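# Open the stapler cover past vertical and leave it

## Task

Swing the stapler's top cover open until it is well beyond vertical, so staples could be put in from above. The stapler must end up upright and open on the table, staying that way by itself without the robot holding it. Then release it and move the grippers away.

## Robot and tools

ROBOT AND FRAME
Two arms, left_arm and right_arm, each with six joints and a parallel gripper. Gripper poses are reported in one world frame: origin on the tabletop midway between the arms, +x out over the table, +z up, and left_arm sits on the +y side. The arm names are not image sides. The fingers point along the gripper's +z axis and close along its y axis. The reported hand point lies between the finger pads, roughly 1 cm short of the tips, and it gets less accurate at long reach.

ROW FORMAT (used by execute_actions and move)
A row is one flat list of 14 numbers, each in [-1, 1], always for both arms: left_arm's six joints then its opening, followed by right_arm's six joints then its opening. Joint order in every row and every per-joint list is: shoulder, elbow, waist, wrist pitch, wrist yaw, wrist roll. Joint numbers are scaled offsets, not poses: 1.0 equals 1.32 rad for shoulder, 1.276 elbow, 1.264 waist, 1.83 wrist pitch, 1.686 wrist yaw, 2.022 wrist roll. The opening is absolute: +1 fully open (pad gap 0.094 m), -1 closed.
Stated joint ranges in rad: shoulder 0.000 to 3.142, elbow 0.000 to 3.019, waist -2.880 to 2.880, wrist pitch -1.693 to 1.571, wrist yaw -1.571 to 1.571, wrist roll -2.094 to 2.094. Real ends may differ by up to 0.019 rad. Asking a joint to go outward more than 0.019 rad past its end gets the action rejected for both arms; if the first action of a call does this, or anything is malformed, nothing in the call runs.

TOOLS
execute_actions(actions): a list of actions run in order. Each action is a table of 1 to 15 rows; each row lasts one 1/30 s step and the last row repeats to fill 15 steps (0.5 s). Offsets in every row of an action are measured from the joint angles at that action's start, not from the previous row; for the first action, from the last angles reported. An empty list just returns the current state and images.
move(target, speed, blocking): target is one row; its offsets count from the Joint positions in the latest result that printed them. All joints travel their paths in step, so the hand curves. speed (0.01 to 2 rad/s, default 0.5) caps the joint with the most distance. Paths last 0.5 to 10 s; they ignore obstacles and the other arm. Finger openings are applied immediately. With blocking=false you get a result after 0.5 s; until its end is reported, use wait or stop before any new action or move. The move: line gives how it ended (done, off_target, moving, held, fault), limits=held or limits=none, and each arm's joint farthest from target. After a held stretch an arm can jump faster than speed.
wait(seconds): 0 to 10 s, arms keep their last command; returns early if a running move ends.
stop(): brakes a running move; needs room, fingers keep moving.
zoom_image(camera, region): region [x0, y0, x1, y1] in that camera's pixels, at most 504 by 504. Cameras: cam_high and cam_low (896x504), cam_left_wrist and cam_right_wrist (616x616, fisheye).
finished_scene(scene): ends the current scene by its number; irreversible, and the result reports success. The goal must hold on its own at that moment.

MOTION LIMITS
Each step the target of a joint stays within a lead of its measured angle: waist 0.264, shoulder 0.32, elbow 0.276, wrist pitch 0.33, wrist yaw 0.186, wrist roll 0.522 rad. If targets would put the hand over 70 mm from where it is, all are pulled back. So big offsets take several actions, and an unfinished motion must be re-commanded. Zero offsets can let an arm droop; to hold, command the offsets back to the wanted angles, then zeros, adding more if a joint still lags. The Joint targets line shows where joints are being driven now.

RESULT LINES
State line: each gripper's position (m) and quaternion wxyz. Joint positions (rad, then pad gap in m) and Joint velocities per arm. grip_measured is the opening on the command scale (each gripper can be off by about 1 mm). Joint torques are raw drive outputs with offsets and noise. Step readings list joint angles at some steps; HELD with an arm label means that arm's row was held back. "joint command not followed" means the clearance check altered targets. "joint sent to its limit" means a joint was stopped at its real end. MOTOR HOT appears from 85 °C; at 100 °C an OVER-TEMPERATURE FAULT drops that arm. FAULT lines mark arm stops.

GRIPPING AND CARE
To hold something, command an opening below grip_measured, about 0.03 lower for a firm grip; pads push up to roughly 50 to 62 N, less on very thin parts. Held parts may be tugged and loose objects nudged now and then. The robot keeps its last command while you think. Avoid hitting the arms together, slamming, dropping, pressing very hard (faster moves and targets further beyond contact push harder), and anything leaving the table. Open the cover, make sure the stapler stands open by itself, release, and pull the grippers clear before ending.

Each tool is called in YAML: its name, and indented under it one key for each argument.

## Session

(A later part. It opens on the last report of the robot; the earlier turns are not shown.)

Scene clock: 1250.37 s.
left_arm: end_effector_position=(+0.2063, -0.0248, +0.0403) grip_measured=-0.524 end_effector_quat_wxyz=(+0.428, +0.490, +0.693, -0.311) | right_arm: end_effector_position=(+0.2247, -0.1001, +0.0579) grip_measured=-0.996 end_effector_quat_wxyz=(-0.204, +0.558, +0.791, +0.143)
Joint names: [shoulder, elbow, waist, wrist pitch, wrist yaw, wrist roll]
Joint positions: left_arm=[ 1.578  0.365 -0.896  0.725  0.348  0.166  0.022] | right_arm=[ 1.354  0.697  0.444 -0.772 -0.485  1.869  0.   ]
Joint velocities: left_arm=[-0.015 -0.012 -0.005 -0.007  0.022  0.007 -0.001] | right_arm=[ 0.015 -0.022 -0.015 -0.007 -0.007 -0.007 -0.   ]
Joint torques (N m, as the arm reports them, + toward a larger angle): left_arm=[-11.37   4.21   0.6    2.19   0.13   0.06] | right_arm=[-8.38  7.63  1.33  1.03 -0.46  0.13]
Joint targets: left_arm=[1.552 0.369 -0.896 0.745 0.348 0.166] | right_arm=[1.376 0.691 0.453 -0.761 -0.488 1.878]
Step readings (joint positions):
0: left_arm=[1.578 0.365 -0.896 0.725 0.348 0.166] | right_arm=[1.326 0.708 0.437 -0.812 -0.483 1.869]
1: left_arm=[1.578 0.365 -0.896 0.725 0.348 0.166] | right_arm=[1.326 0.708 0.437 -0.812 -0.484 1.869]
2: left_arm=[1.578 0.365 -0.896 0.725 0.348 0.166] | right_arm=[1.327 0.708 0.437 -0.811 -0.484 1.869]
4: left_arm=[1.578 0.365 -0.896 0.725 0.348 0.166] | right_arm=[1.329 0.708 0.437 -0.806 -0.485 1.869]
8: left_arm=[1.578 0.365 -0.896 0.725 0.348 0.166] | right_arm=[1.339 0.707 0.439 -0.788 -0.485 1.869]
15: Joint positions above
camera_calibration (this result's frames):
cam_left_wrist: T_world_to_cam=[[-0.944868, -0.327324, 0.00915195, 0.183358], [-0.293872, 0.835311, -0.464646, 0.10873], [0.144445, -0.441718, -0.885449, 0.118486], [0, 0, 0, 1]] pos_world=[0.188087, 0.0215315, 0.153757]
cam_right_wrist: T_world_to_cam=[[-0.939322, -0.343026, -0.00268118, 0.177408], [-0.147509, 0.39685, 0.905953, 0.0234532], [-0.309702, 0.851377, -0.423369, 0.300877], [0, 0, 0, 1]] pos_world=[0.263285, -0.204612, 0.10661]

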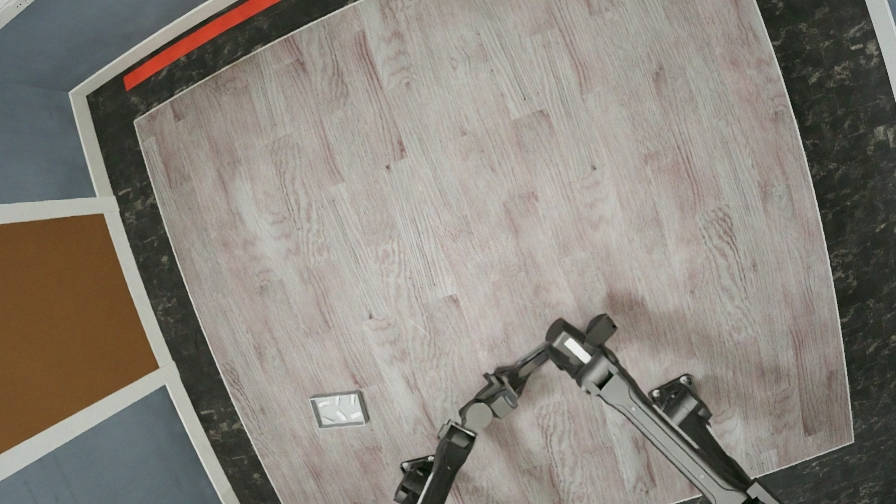

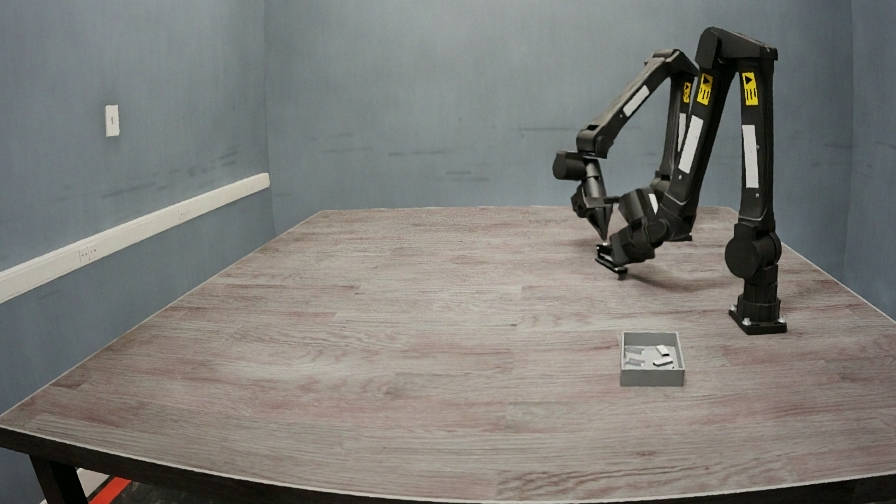

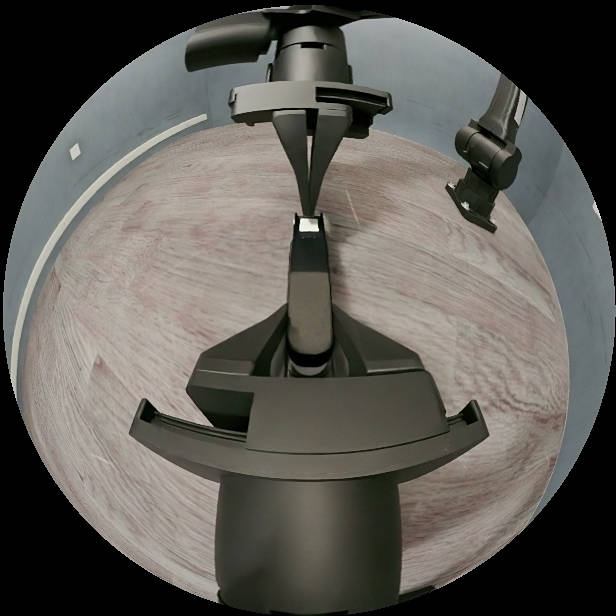

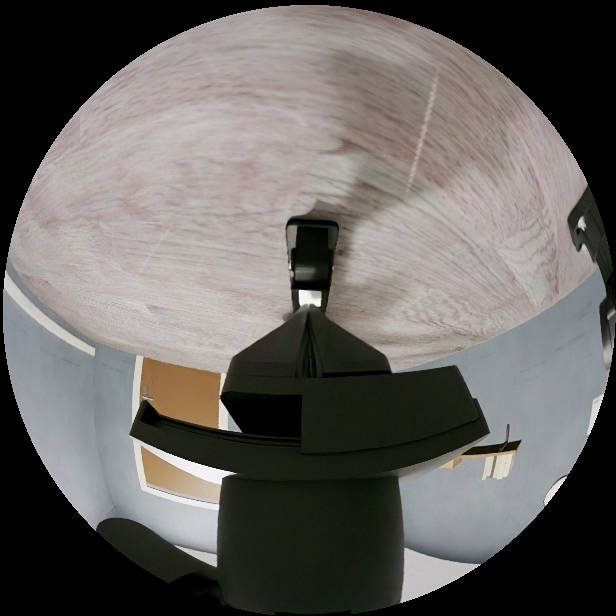

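execute_actions:
  actions:
    - [[-0.0197,0.003,0,0.011,0,0,-0.565,0.018,-0.0055,0.0075,0.0075,-0.0018,0.0045,-1],[-0.0197,0.003,0,0.011,0,0,-0.565,0.0193,-0.0062,0.008,0.0089,-0.0018,0.0045,-1],[-0.0197,0.003,0,0.011,0,0,-0.565,0.0206,-0.0069,0.0085,0.0103,-0.0018,0.0045,-1],[-0.0197,0.003,0,0.011,0,0,-0.565,0.0219,-0.0076,0.009,0.0117,-0.0018,0.0045,-1],[-0.0197,0.003,0,0.011,0,0,-0.565,0.0232,-0.0083,0.0095,0.0131,-0.0018,0.0045,-1],[-0.0197,0.003,0,0.011,0,0,-0.565,0.0245,-0.009,0.010,0.0145,-0.0018,0.0045,-1],[-0.0197,0.003,0,0.011,0,0,-0.565,0.0257,-0.0096,0.0104,0.0159,-0.0018,0.0045,-1],[-0.0197,0.003,0,0.011,0,0,-0.565,0.0269,-0.0102,0.0107,0.0172,-0.0018,0.0045,-1]]

zoom_image:
  camera: "cam_right_wrist"
  region: [250, 195, 370, 315]

zoom_image:
  camera: "cam_left_wrist"
  region: [260, 160, 360, 260]

Scene clock: 1261.47 s.
left_arm: end_effector_position=(+0.2063, -0.0248, +0.0403) grip_measured=-0.524 end_effector_quat_wxyz=(+0.428, +0.490, +0.693, -0.311) | right_arm: end_effector_position=(+0.2244, -0.0987, +0.0526) grip_measured=-0.996 end_effector_quat_wxyz=(-0.204, +0.556, +0.793, +0.144)
Joint names: [shoulder, elbow, waist, wrist pitch, wrist yaw, wrist roll]
Joint positions: left_arm=[ 1.578  0.365 -0.896  0.725  0.348  0.166  0.022] | right_arm=[ 1.366  0.691  0.448 -0.751 -0.485  1.87   0.   ]
Joint velocities: left_arm=[ 0.005 -0.002 -0.015 -0.007  0.007  0.037 -0.001] | right_arm=[-0.024 -0.007 -0.005  0.002 -0.022  0.022  0.   ]
Joint torques (N m, as the arm reports them, + toward a larger angle): left_arm=[-11.15   4.23   0.57   2.19   0.12   0.07] | right_arm=[-8.35  7.51  1.41  0.84 -0.46  0.13]
Joint targets: left_arm=[1.552 0.369 -0.896 0.745 0.348 0.166] | right_arm=[1.390 0.684 0.457 -0.741 -0.488 1.879]
Step readings (joint positions):
0: left_arm=[1.578 0.365 -0.896 0.725 0.348 0.166] | right_arm=[1.354 0.697 0.444 -0.771 -0.485 1.869]
1: left_arm=[1.578 0.365 -0.896 0.725 0.348 0.166] | right_arm=[1.354 0.697 0.444 -0.771 -0.485 1.870]
2: left_arm=[1.578 0.365 -0.896 0.725 0.348 0.166] | right_arm=[1.354 0.697 0.444 -0.770 -0.485 1.870]
4: left_arm=[1.578 0.365 -0.896 0.725 0.348 0.166] | right_arm=[1.355 0.697 0.444 -0.765 -0.485 1.870]
8: left_arm=[1.578 0.365 -0.896 0.725 0.348 0.166] | right_arm=[1.360 0.697 0.446 -0.755 -0.485 1.870]
15: Joint positions above
camera_calibration (this result's frames):
cam_left_wrist: T_world_to_cam=[[-0.944868, -0.327324, 0.00915195, 0.183358], [-0.293872, 0.835311, -0.464646, 0.10873], [0.144445, -0.441718, -0.885449, 0.118486], [0, 0, 0, 1]] pos_world=[0.188087, 0.0215315, 0.153757]
cam_right_wrist: T_world_to_cam=[[-0.938113, -0.346287, -0.00544935, 0.177199], [-0.151, 0.394807, 0.906271, 0.0281777], [-0.311678, 0.851007, -0.422663, 0.297742], [0, 0, 0, 1]] pos_world=[0.263287, -0.203144, 0.101274]

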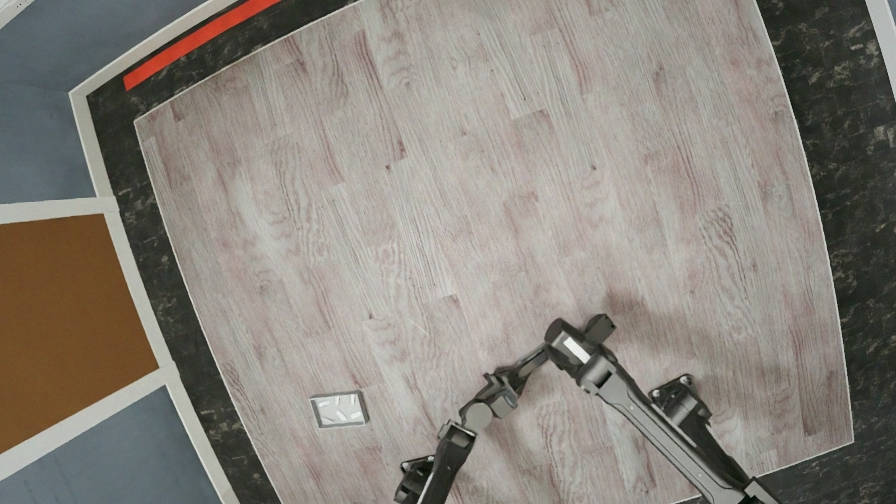

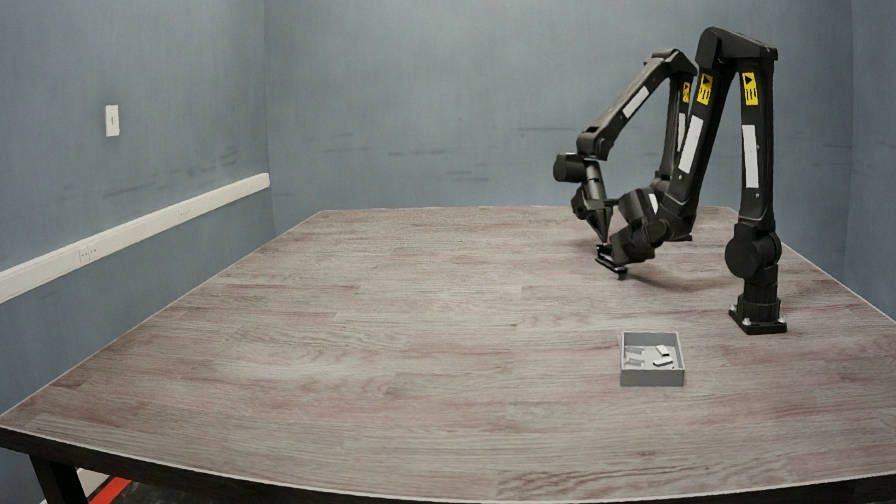

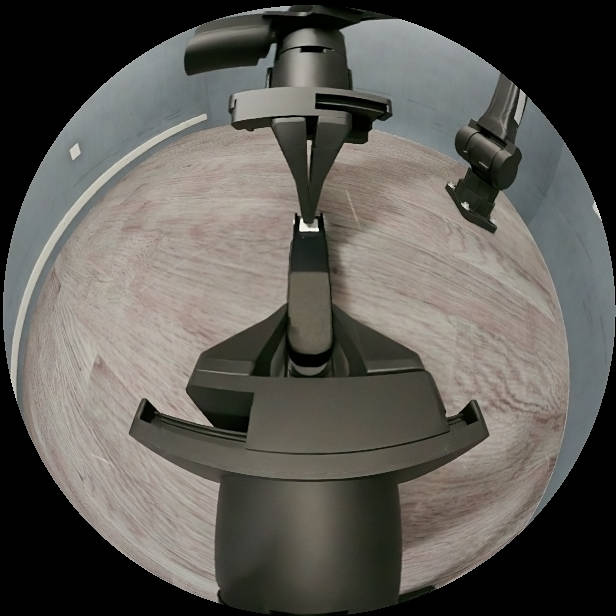

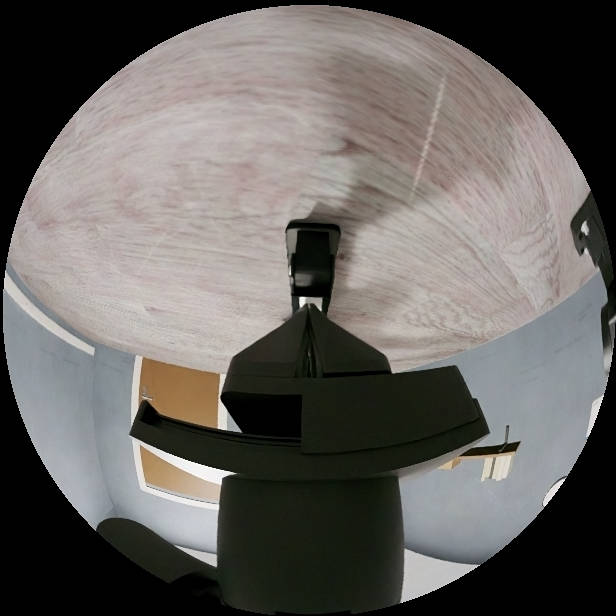

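Region (250, 195, 370, 315) of cam_right_wrist's 616x616 image, scaled by 4.200, with more detail than that image has.

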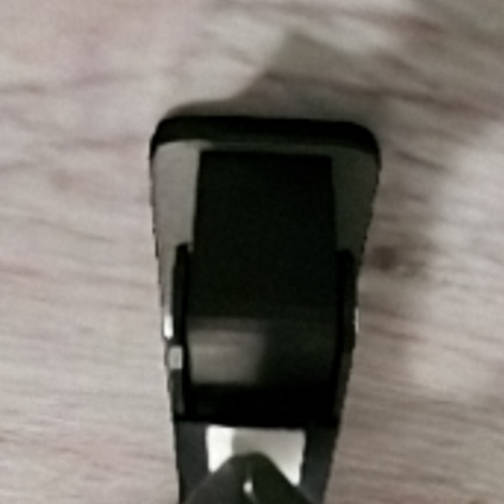

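Region (260, 160, 360, 260) of cam_left_wrist's 616x616 image, scaled by 5.040, with more detail than that image has.

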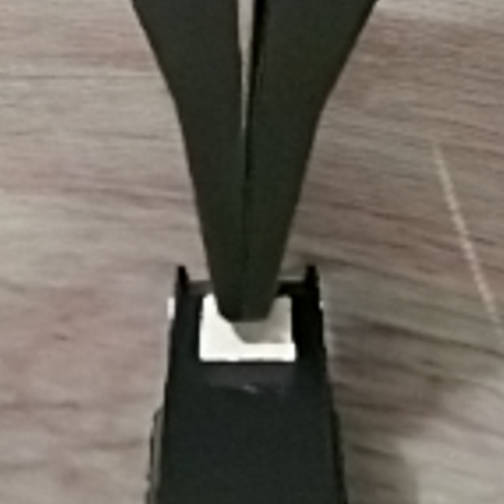

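execute_actions:
  actions:
    - [[-0.0197,0.003,0,0.011,0,0,-0.565,0.0205,-0.0078,0.0071,0.0065,-0.001,0.0045,-1],[-0.0197,0.003,0,0.011,0,0,-0.565,0.023,-0.0101,0.0071,0.0075,0,0.0045,-1],[-0.0197,0.003,0,0.011,0,0,-0.565,0.0255,-0.0124,0.0071,0.0085,0.001,0.0045,-1],[-0.0197,0.003,0,0.011,0,0,-0.565,0.028,-0.0147,0.0071,0.0095,0.002,0.0045,-1],[-0.0197,0.003,0,0.011,0,0,-0.565,0.0305,-0.017,0.0071,0.0095,0.003,0.0045,-1],[-0.0197,0.003,0,0.011,0,0,-0.565,0.033,-0.0193,0.0071,0.009,0.004,0.0045,-1],[-0.0197,0.003,0,0.011,0,0,-0.565,0.0355,-0.0216,0.0071,0.0085,0.0055,0.0045,-1],[-0.0197,0.003,0,0.011,0,0,-0.565,0.038,-0.0239,0.0071,0.008,0.007,0.0045,-1],[-0.0197,0.003,0,0.011,0,0,-0.565,0.0405,-0.0262,0.0071,0.0075,0.0085,0.0045,-1],[-0.0197,0.003,0,0.011,0,0,-0.565,0.043,-0.029,0.0071,0.007,0.010,0.0045,-1]]

zoom_image:
  camera: "cam_right_wrist"
  region: [250, 195, 370, 315]

zoom_image:
  camera: "cam_left_wrist"
  region: [260, 160, 360, 260]

Scene clock: 1268.63 s.
left_arm: end_effector_position=(+0.2063, -0.0247, +0.0402) grip_measured=-0.524 end_effector_quat_wxyz=(+0.428, +0.489, +0.693, -0.311) | right_arm: end_effector_position=(+0.2241, -0.0989, +0.0508) grip_measured=-0.996 end_effector_quat_wxyz=(-0.203, +0.557, +0.792, +0.145)
Joint names: [shoulder, elbow, waist, wrist pitch, wrist yaw, wrist roll]
Joint positions: left_arm=[ 1.578  0.365 -0.896  0.725  0.348  0.166  0.022] | right_arm=[ 1.368  0.686  0.448 -0.742 -0.485  1.871  0.   ]
Joint velocities: left_arm=[-0.005 -0.007  0.005 -0.002 -0.051  0.037 -0.001] | right_arm=[-0.005 -0.007  0.005 -0.012 -0.051 -0.022 -0.   ]
Joint torques (N m, as the arm reports them, + toward a larger angle): left_arm=[-11.25   4.27   0.88   2.2    0.16   0.08] | right_arm=[-5.62  5.2   1.37  0.65  0.41  0.12]
Joint targets: left_arm=[1.552 0.369 -0.896 0.745 0.348 0.166] | right_arm=[1.423 0.654 0.457 -0.738 -0.468 1.879]
Step readings (joint positions):
0: left_arm=[1.578 0.365 -0.896 0.725 0.348 0.166] | right_arm=[1.366 0.691 0.448 -0.751 -0.485 1.870]
1: left_arm=[1.578 0.365 -0.896 0.725 0.348 0.166] | right_arm=[1.366 0.691 0.448 -0.750 -0.485 1.870]
2: left_arm=[1.578 0.365 -0.896 0.725 0.348 0.166] | right_arm=[1.367 0.690 0.448 -0.749 -0.485 1.870]
4: left_arm=[1.578 0.365 -0.896 0.725 0.348 0.166] | right_arm=[1.368 0.689 0.448 -0.746 -0.485 1.870]
8: left_arm=[1.578 0.365 -0.896 0.725 0.348 0.166] | right_arm=[1.368 0.687 0.448 -0.744 -0.485 1.871]
15: Joint positions above
camera_calibration (this result's frames):
cam_left_wrist: T_world_to_cam=[[-0.944759, -0.327644, 0.00898611, 0.183399], [-0.294091, 0.835266, -0.464587, 0.108763], [0.144713, -0.441565, -0.885482, 0.11843], [0, 0, 0, 1]] pos_world=[0.188116, 0.0215377, 0.153749]
cam_right_wrist: T_world_to_cam=[[-0.938435, -0.345391, -0.00664521, 0.17701], [-0.151375, 0.393847, 0.906626, 0.0298126], [-0.310523, 0.851815, -0.421884, 0.296798], [0, 0, 0, 1]] pos_world=[0.262788, -0.203421, 0.0993615]

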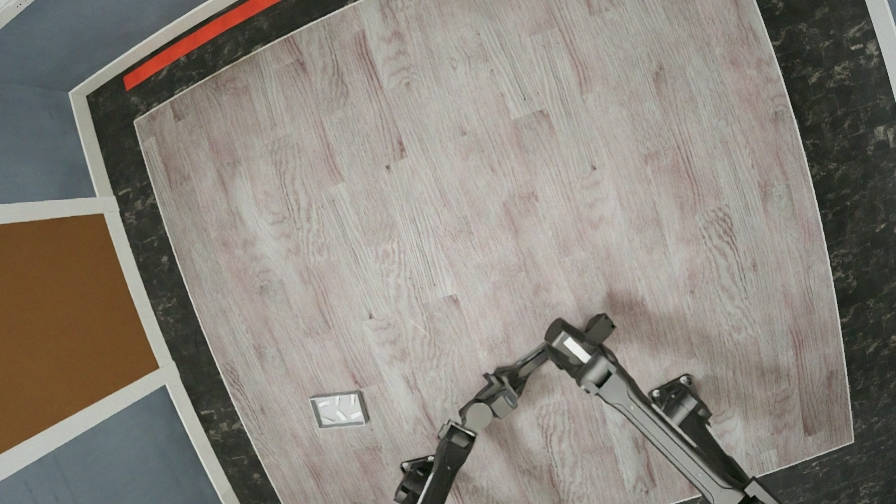

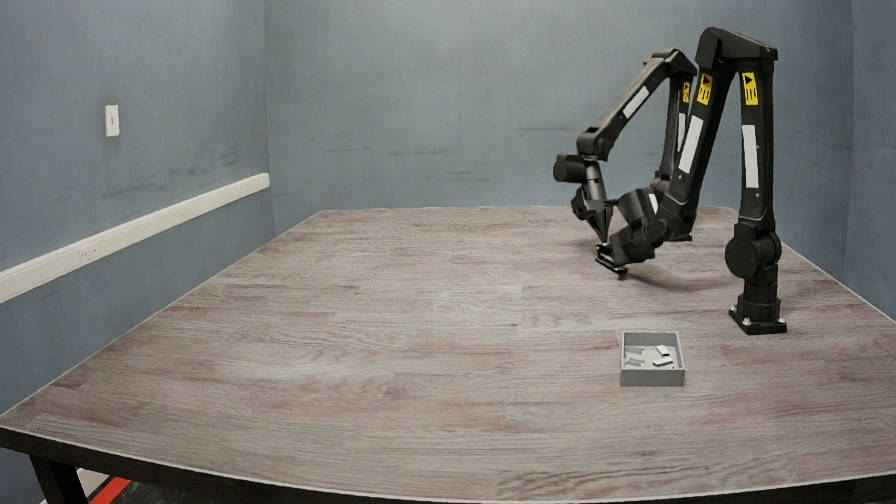

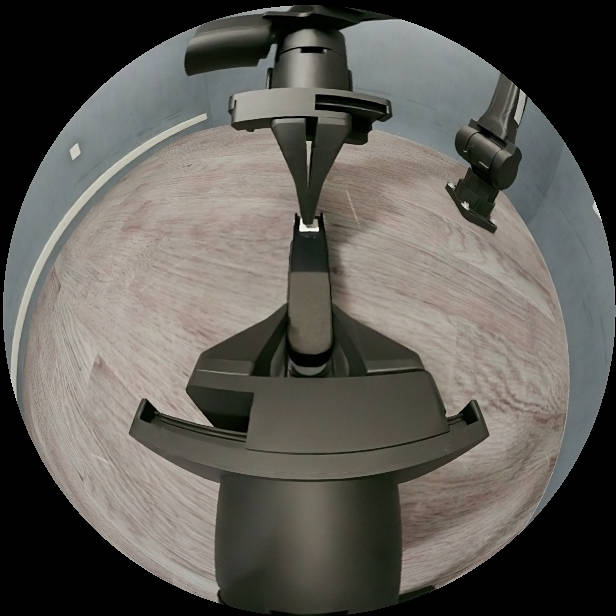

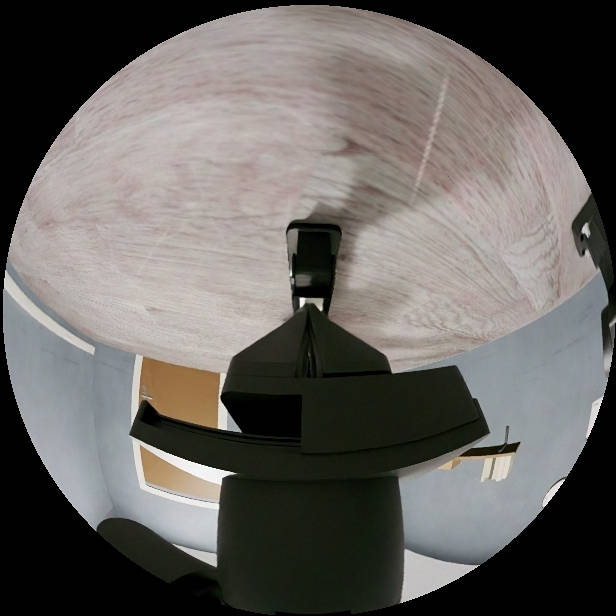

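Region (250, 195, 370, 315) of cam_right_wrist's 616x616 image, scaled by 4.200, with more detail than that image has.

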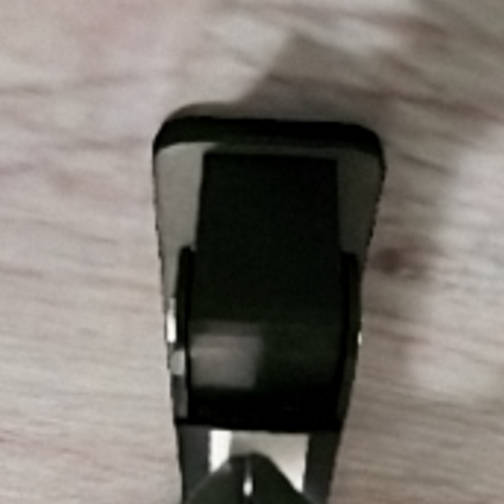

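Region (260, 160, 360, 260) of cam_left_wrist's 616x616 image, scaled by 5.040, with more detail than that image has.

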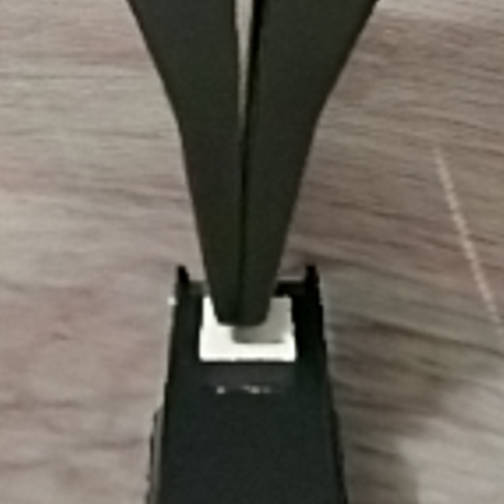

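execute_actions:
  actions:
    - [[-0.0197,0.003,0,0.011,0,0,-0.565,0.044,-0.0275,0.0071,0.002,0.011,0.004,-1],[-0.0197,0.003,0,0.011,0,0,-0.565,0.0465,-0.030,0.0071,0.0015,0.0125,0.004,-1],[-0.0197,0.003,0,0.011,0,0,-0.565,0.049,-0.0325,0.0071,0.001,0.014,0.004,-1],[-0.0197,0.003,0,0.011,0,0,-0.565,0.0515,-0.035,0.0071,0.0005,0.0155,0.004,-1],[-0.0197,0.003,0,0.011,0,0,-0.565,0.054,-0.0375,0.0071,0,0.017,0.004,-1],[-0.0197,0.003,0,0.011,0,0,-0.565,0.0565,-0.040,0.0071,-0.0005,0.0185,0.004,-1],[-0.0197,0.003,0,0.011,0,0,-0.565,0.059,-0.043,0.0071,-0.001,0.020,0.004,-1],[-0.0197,0.003,0,0.011,0,0,-0.565,0.0617,-0.046,0.0071,-0.0015,0.0215,0.004,-1],[-0.0197,0.003,0,0.011,0,0,-0.565,0.0644,-0.0486,0.0071,-0.002,0.023,0.004,-1]]

zoom_image:
  camera: "cam_left_wrist"
  region: [260, 160, 360, 260]

Scene clock: 1274.90 s.
left_arm: end_effector_position=(+0.2063, -0.0247, +0.0402) grip_measured=-0.524 end_effector_quat_wxyz=(+0.428, +0.489, +0.693, -0.311) | right_arm: end_effector_position=(+0.2234, -0.0998, +0.0496) grip_measured=-0.996 end_effector_quat_wxyz=(-0.203, +0.557, +0.792, +0.144)
Joint names: [shoulder, elbow, waist, wrist pitch, wrist yaw, wrist roll]
Joint positions: left_arm=[ 1.578  0.365 -0.896  0.725  0.348  0.166  0.022] | right_arm=[ 1.368  0.683  0.448 -0.741 -0.483  1.872  0.   ]
Joint velocities: left_arm=[-0.015 -0.007 -0.005 -0.027 -0.007 -0.051 -0.001] | right_arm=[ 0.015 -0.002 -0.015 -0.002 -0.022 -0.037  0.   ]
Joint torques (N m, as the arm reports them, + toward a larger angle): left_arm=[-11.01   4.27   0.37   2.2    0.14   0.07] | right_arm=[-3.01  2.89  1.38  0.27  1.26  0.1 ]
Joint targets: left_arm=[1.552 0.369 -0.896 0.745 0.348 0.166] | right_arm=[1.453 0.624 0.457 -0.746 -0.446 1.879]
Step readings (joint positions):
0: left_arm=[1.578 0.365 -0.896 0.725 0.348 0.166] | right_arm=[1.368 0.686 0.448 -0.742 -0.485 1.871]
1: left_arm=[1.578 0.365 -0.896 0.725 0.348 0.166] | right_arm=[1.368 0.686 0.448 -0.742 -0.485 1.871]
2: left_arm=[1.578 0.365 -0.896 0.725 0.348 0.166] | right_arm=[1.368 0.686 0.448 -0.742 -0.485 1.871]
4: left_arm=[1.578 0.365 -0.896 0.725 0.348 0.166] | right_arm=[1.368 0.685 0.448 -0.742 -0.484 1.871]
8: left_arm=[1.578 0.365 -0.896 0.725 0.348 0.166] | right_arm=[1.368 0.684 0.448 -0.741 -0.483 1.871]
15: Joint positions above
camera_calibration (this result's frames):
cam_left_wrist: T_world_to_cam=[[-0.944759, -0.327644, 0.00898611, 0.183399], [-0.294091, 0.835266, -0.464587, 0.108763], [0.144713, -0.441565, -0.885482, 0.11843], [0, 0, 0, 1]] pos_world=[0.188116, 0.0215377, 0.153749]
cam_right_wrist: T_world_to_cam=[[-0.938766, -0.34452, -0.00491331, 0.1761], [-0.15025, 0.396493, 0.905659, 0.031214], [-0.31007, 0.85094, -0.423978, 0.296703], [0, 0, 0, 1]] pos_world=[0.262005, -0.204183, 0.0983916]

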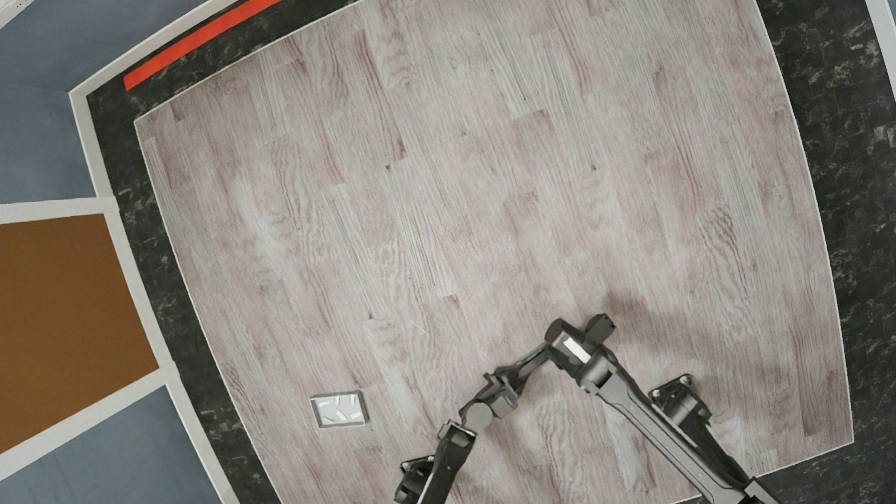

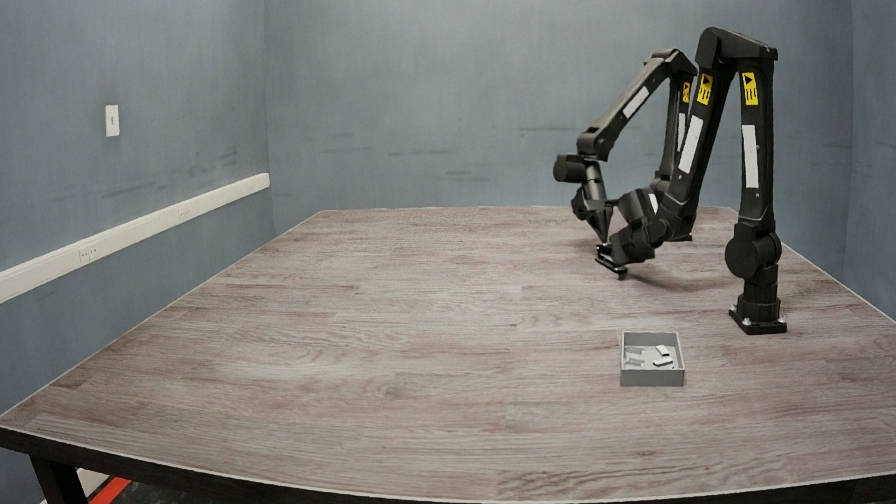

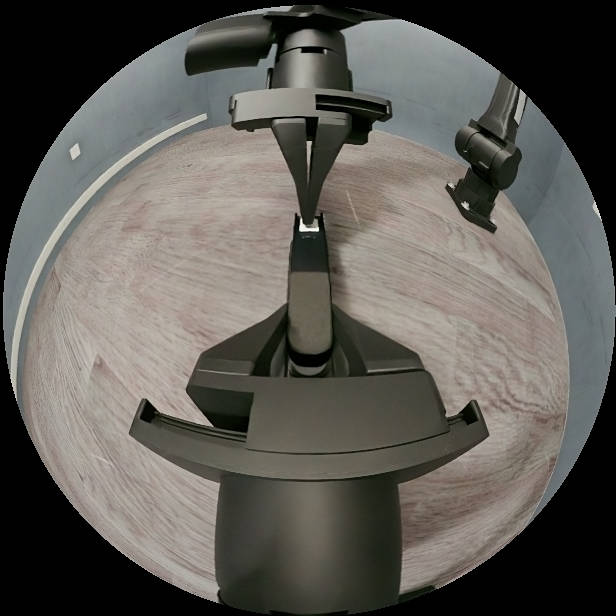

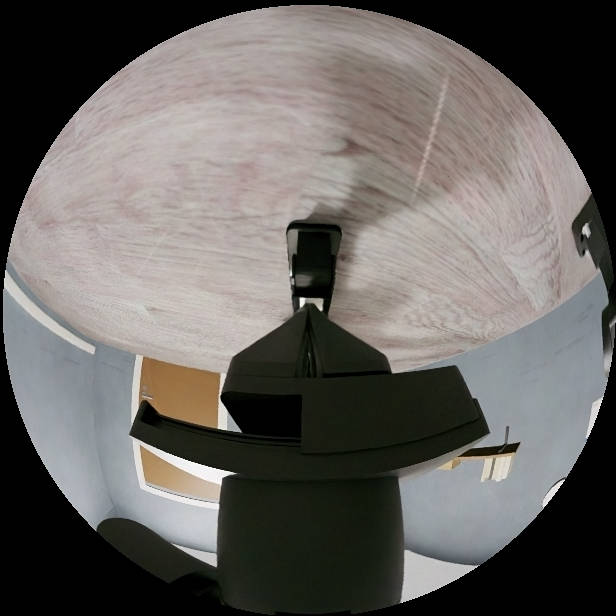

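Region (260, 160, 360, 260) of cam_left_wrist's 616x616 image, scaled by 5.040, with more detail than that image has.

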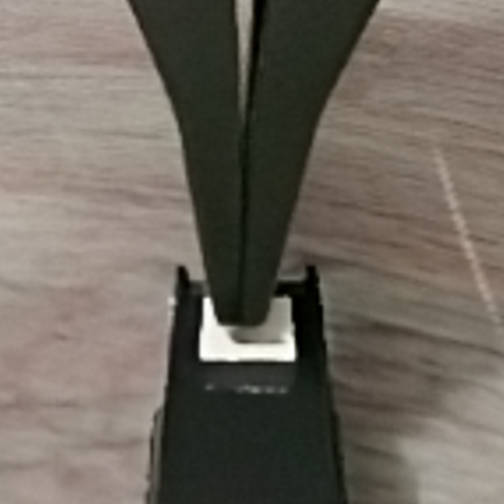

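execute_actions:
  actions:
    - [[-0.0197,0.003,0,0.011,0,0,-0.565,0.055,-0.037,0.0071,-0.003,0.019,0.004,-1],[-0.0197,0.003,0,0.011,0,0,-0.565,0.046,-0.028,0.0071,-0.003,0.016,0.004,-1],[-0.0197,0.003,0,0.011,0,0,-0.565,0.037,-0.019,0.0071,-0.003,0.013,0.004,-1],[-0.0197,0.003,0,0.011,0,0,-0.565,0.028,-0.010,0.0071,-0.003,0.010,0.004,-1],[-0.0197,0.003,0,0.011,0,0,-0.565,0.019,-0.001,0.0071,-0.003,0.007,0.004,-1],[-0.0197,0.003,0,0.011,0,0,-0.565,0.010,0.008,0.0071,-0.003,0.004,0.004,-1],[-0.0197,0.003,0,0.011,0,0,-0.565,0.001,0.017,0.0071,-0.004,0.001,0.004,-1],[-0.0197,0.003,0,0.011,0,0,-0.565,-0.008,0.026,0.0071,-0.005,-0.002,0.004,-1],[-0.0197,0.003,0,0.011,0,0,-0.565,-0.012,0.034,0.0071,-0.007,-0.003,0.004,-1],[-0.0197,0.003,0,0.011,0,0,-0.565,-0.015,0.036,0.0071,-0.010,-0.003,0.004,-1],[-0.0197,0.003,0,0.011,0,0,-0.565,-0.018,0.038,0.0071,-0.013,-0.003,0.004,-1],[-0.0197,0.003,0,0.011,0,0,-0.565,-0.021,0.040,0.0071,-0.016,-0.003,0.004,-1],[-0.0197,0.003,0,0.011,0,0,-0.565,-0.024,0.0415,0.0071,-0.019,-0.003,0.004,-1],[-0.0197,0.003,0,0.011,0,0,-0.565,-0.0265,0.0427,0.0071,-0.0215,-0.003,0.004,-1],[-0.0197,0.003,0,0.011,0,0,-0.565,-0.0284,0.0437,0.0071,-0.0235,-0.003,0.004,-1]]

wait:
  seconds: 0.5

Scene clock: 1308.80 s.
left_arm: end_effector_position=(+0.2063, -0.0247, +0.0402) grip_measured=-0.524 end_effector_quat_wxyz=(+0.428, +0.489, +0.693, -0.311) | right_arm: end_effector_position=(+0.2221, -0.1001, +0.0550) grip_measured=-0.996 end_effector_quat_wxyz=(-0.206, +0.558, +0.792, +0.141)
Joint names: [shoulder, elbow, waist, wrist pitch, wrist yaw, wrist roll]
Joint positions: left_arm=[ 1.578  0.365 -0.896  0.725  0.348  0.166  0.022] | right_arm=[ 1.358  0.692  0.448 -0.767 -0.486  1.872  0.   ]
Joint velocities: left_arm=[-0.024  0.002  0.005 -0.017 -0.066  0.007 -0.001] | right_arm=[-0.112  0.032 -0.024 -0.144 -0.081 -0.022  0.   ]
Joint torques (N m, as the arm reports them, + toward a larger angle): left_arm=[-11.22   4.31   0.57   2.26   0.15   0.07] | right_arm=[-12.51  11.82   1.43   0.17  -0.43   0.12]
Joint targets: left_arm=[1.552 0.369 -0.896 0.745 0.348 0.166] | right_arm=[1.331 0.739 0.457 -0.784 -0.488 1.880]
Step readings (joint positions):
0: left_arm=[1.578 0.365 -0.896 0.725 0.348 0.166] | right_arm=[1.368 0.683 0.448 -0.741 -0.483 1.872]
1: left_arm=[1.578 0.365 -0.896 0.725 0.348 0.166] | right_arm=[1.368 0.683 0.448 -0.741 -0.483 1.872]
2: left_arm=[1.578 0.365 -0.896 0.725 0.348 0.166] | right_arm=[1.368 0.683 0.448 -0.741 -0.484 1.872]
4: left_arm=[1.578 0.365 -0.896 0.725 0.348 0.166] | right_arm=[1.368 0.685 0.448 -0.741 -0.485 1.872]
8: left_arm=[1.578 0.365 -0.896 0.725 0.348 0.166] | right_arm=[1.365 0.686 0.448 -0.741 -0.486 1.872]
15: Joint positions above
camera_calibration (this result's frames):
cam_left_wrist: T_world_to_cam=[[-0.944759, -0.327644, 0.00898611, 0.183399], [-0.294091, 0.835266, -0.464587, 0.108763], [0.144713, -0.441565, -0.885482, 0.11843], [0, 0, 0, 1]] pos_world=[0.188116, 0.0215377, 0.153749]
cam_right_wrist: T_world_to_cam=[[-0.93874, -0.34461, 0.00341857, 0.174339], [-0.142898, 0.39825, 0.906078, 0.0247328], [-0.313605, 0.850083, -0.423097, 0.299548], [0, 0, 0, 1]] pos_world=[0.261133, -0.204412, 0.103732]

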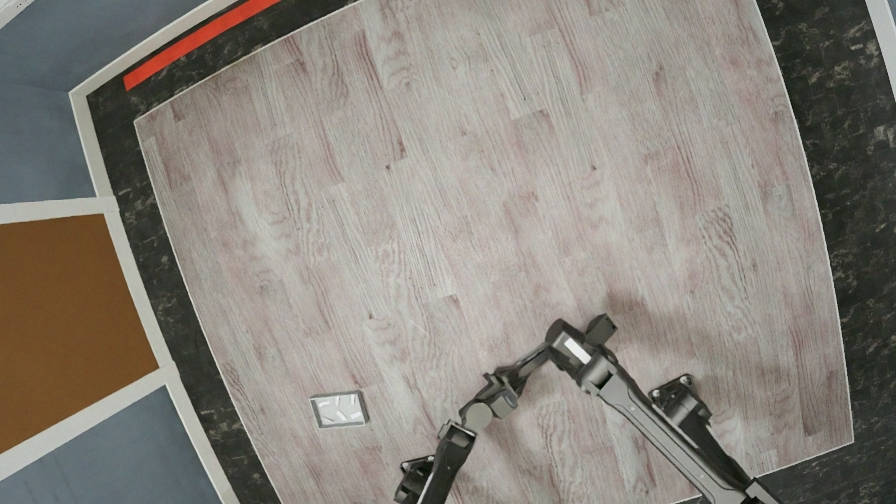

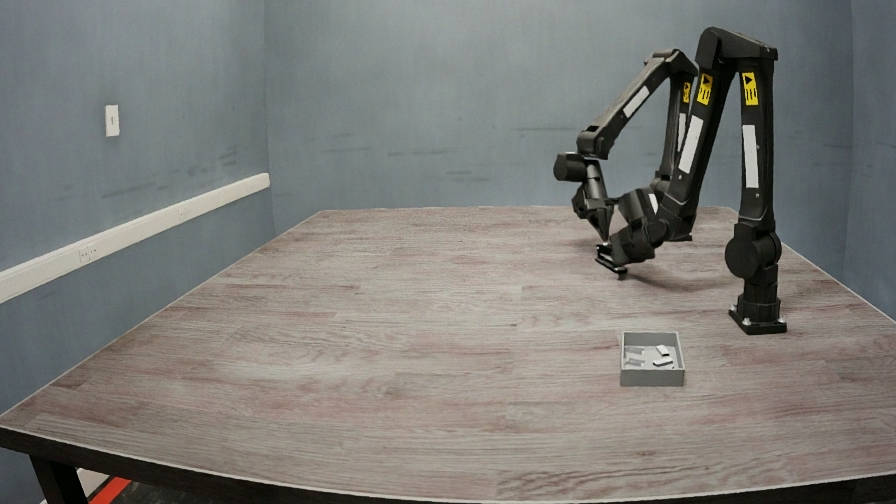

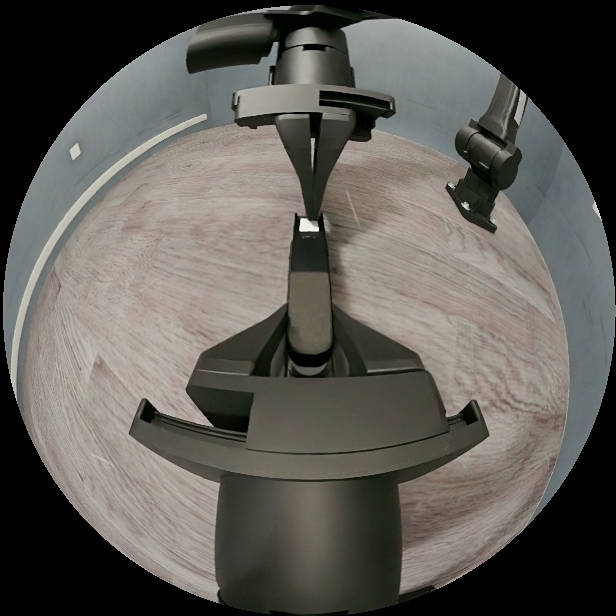

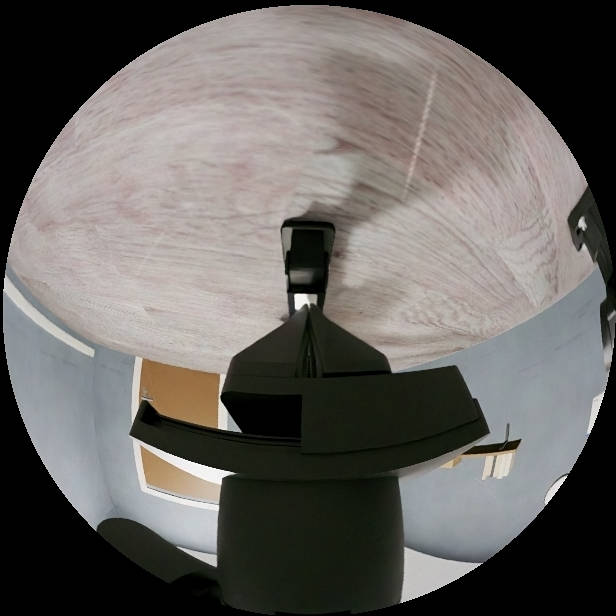

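Scene clock: 1309.30 s.
left_arm: end_effector_position=(+0.2063, -0.0247, +0.0402) grip_measured=-0.524 end_effector_quat_wxyz=(+0.428, +0.489, +0.693, -0.311) | right_arm: end_effector_position=(+0.2239, -0.0988, +0.0615) grip_measured=-0.996 end_effector_quat_wxyz=(-0.204, +0.557, +0.792, +0.146)
Joint names: [shoulder, elbow, waist, wrist pitch, wrist yaw, wrist roll]
Joint positions: left_arm=[ 1.578  0.365 -0.896  0.725  0.348  0.166  0.022] | right_arm=[ 1.344  0.698  0.448 -0.776 -0.486  1.872  0.   ]
Joint velocities: left_arm=[-0.005 -0.002  0.005  0.012  0.022  0.037  0.   ] | right_arm=[ 0.005 -0.007 -0.024  0.007  0.037 -0.022  0.001]
Joint torques (N m, as the arm reports them, + toward a larger angle): left_arm=[-11.1    4.21   0.51   2.2    0.14   0.09] | right_arm=[-11.35  11.83   1.35   0.15  -0.43   0.11]
Joint targets: left_arm=[1.552 0.369 -0.896 0.745 0.348 0.166] | right_arm=[1.331 0.739 0.457 -0.784 -0.488 1.880]
wait: 0.50 s; at rest by 0.33 s
camera_calibration (this result's frames):
cam_left_wrist: T_world_to_cam=[[-0.944759, -0.327644, 0.00898611, 0.183399], [-0.294091, 0.835266, -0.464587, 0.108763], [0.144713, -0.441565, -0.885482, 0.11843], [0, 0, 0, 1]] pos_world=[0.188116, 0.0215377, 0.153749]
cam_right_wrist: T_world_to_cam=[[-0.938715, -0.344593, -0.00838454, 0.17716], [-0.151971, 0.391911, 0.907365, 0.0199133], [-0.309385, 0.853031, -0.420261, 0.300972], [0, 0, 0, 1]] pos_world=[0.262445, -0.203495, 0.109904]

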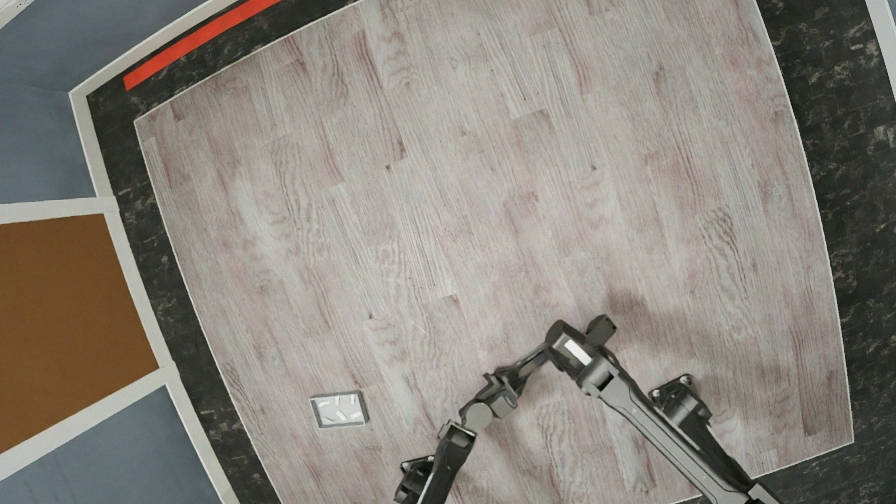

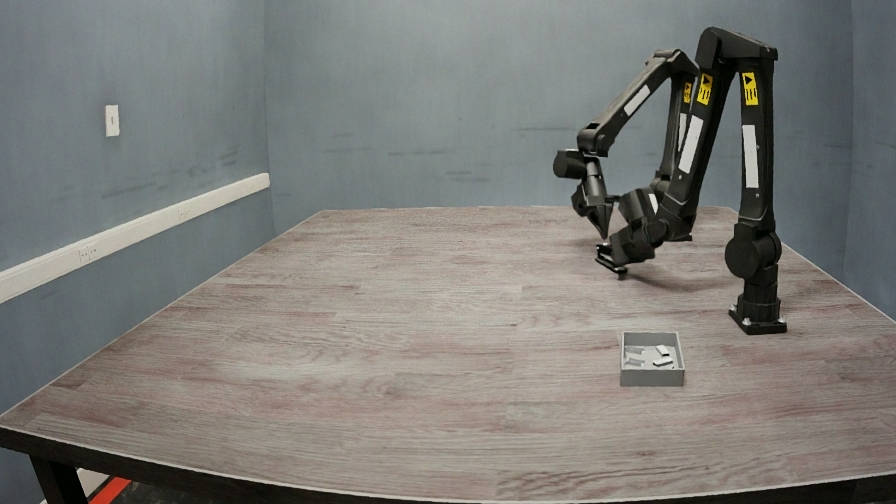

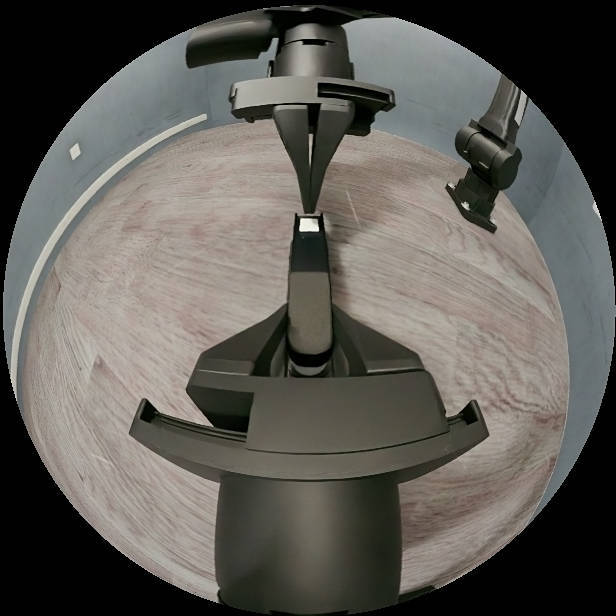

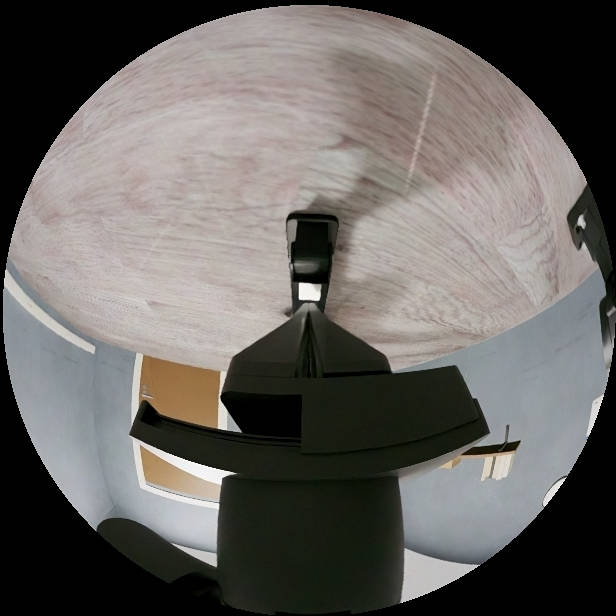

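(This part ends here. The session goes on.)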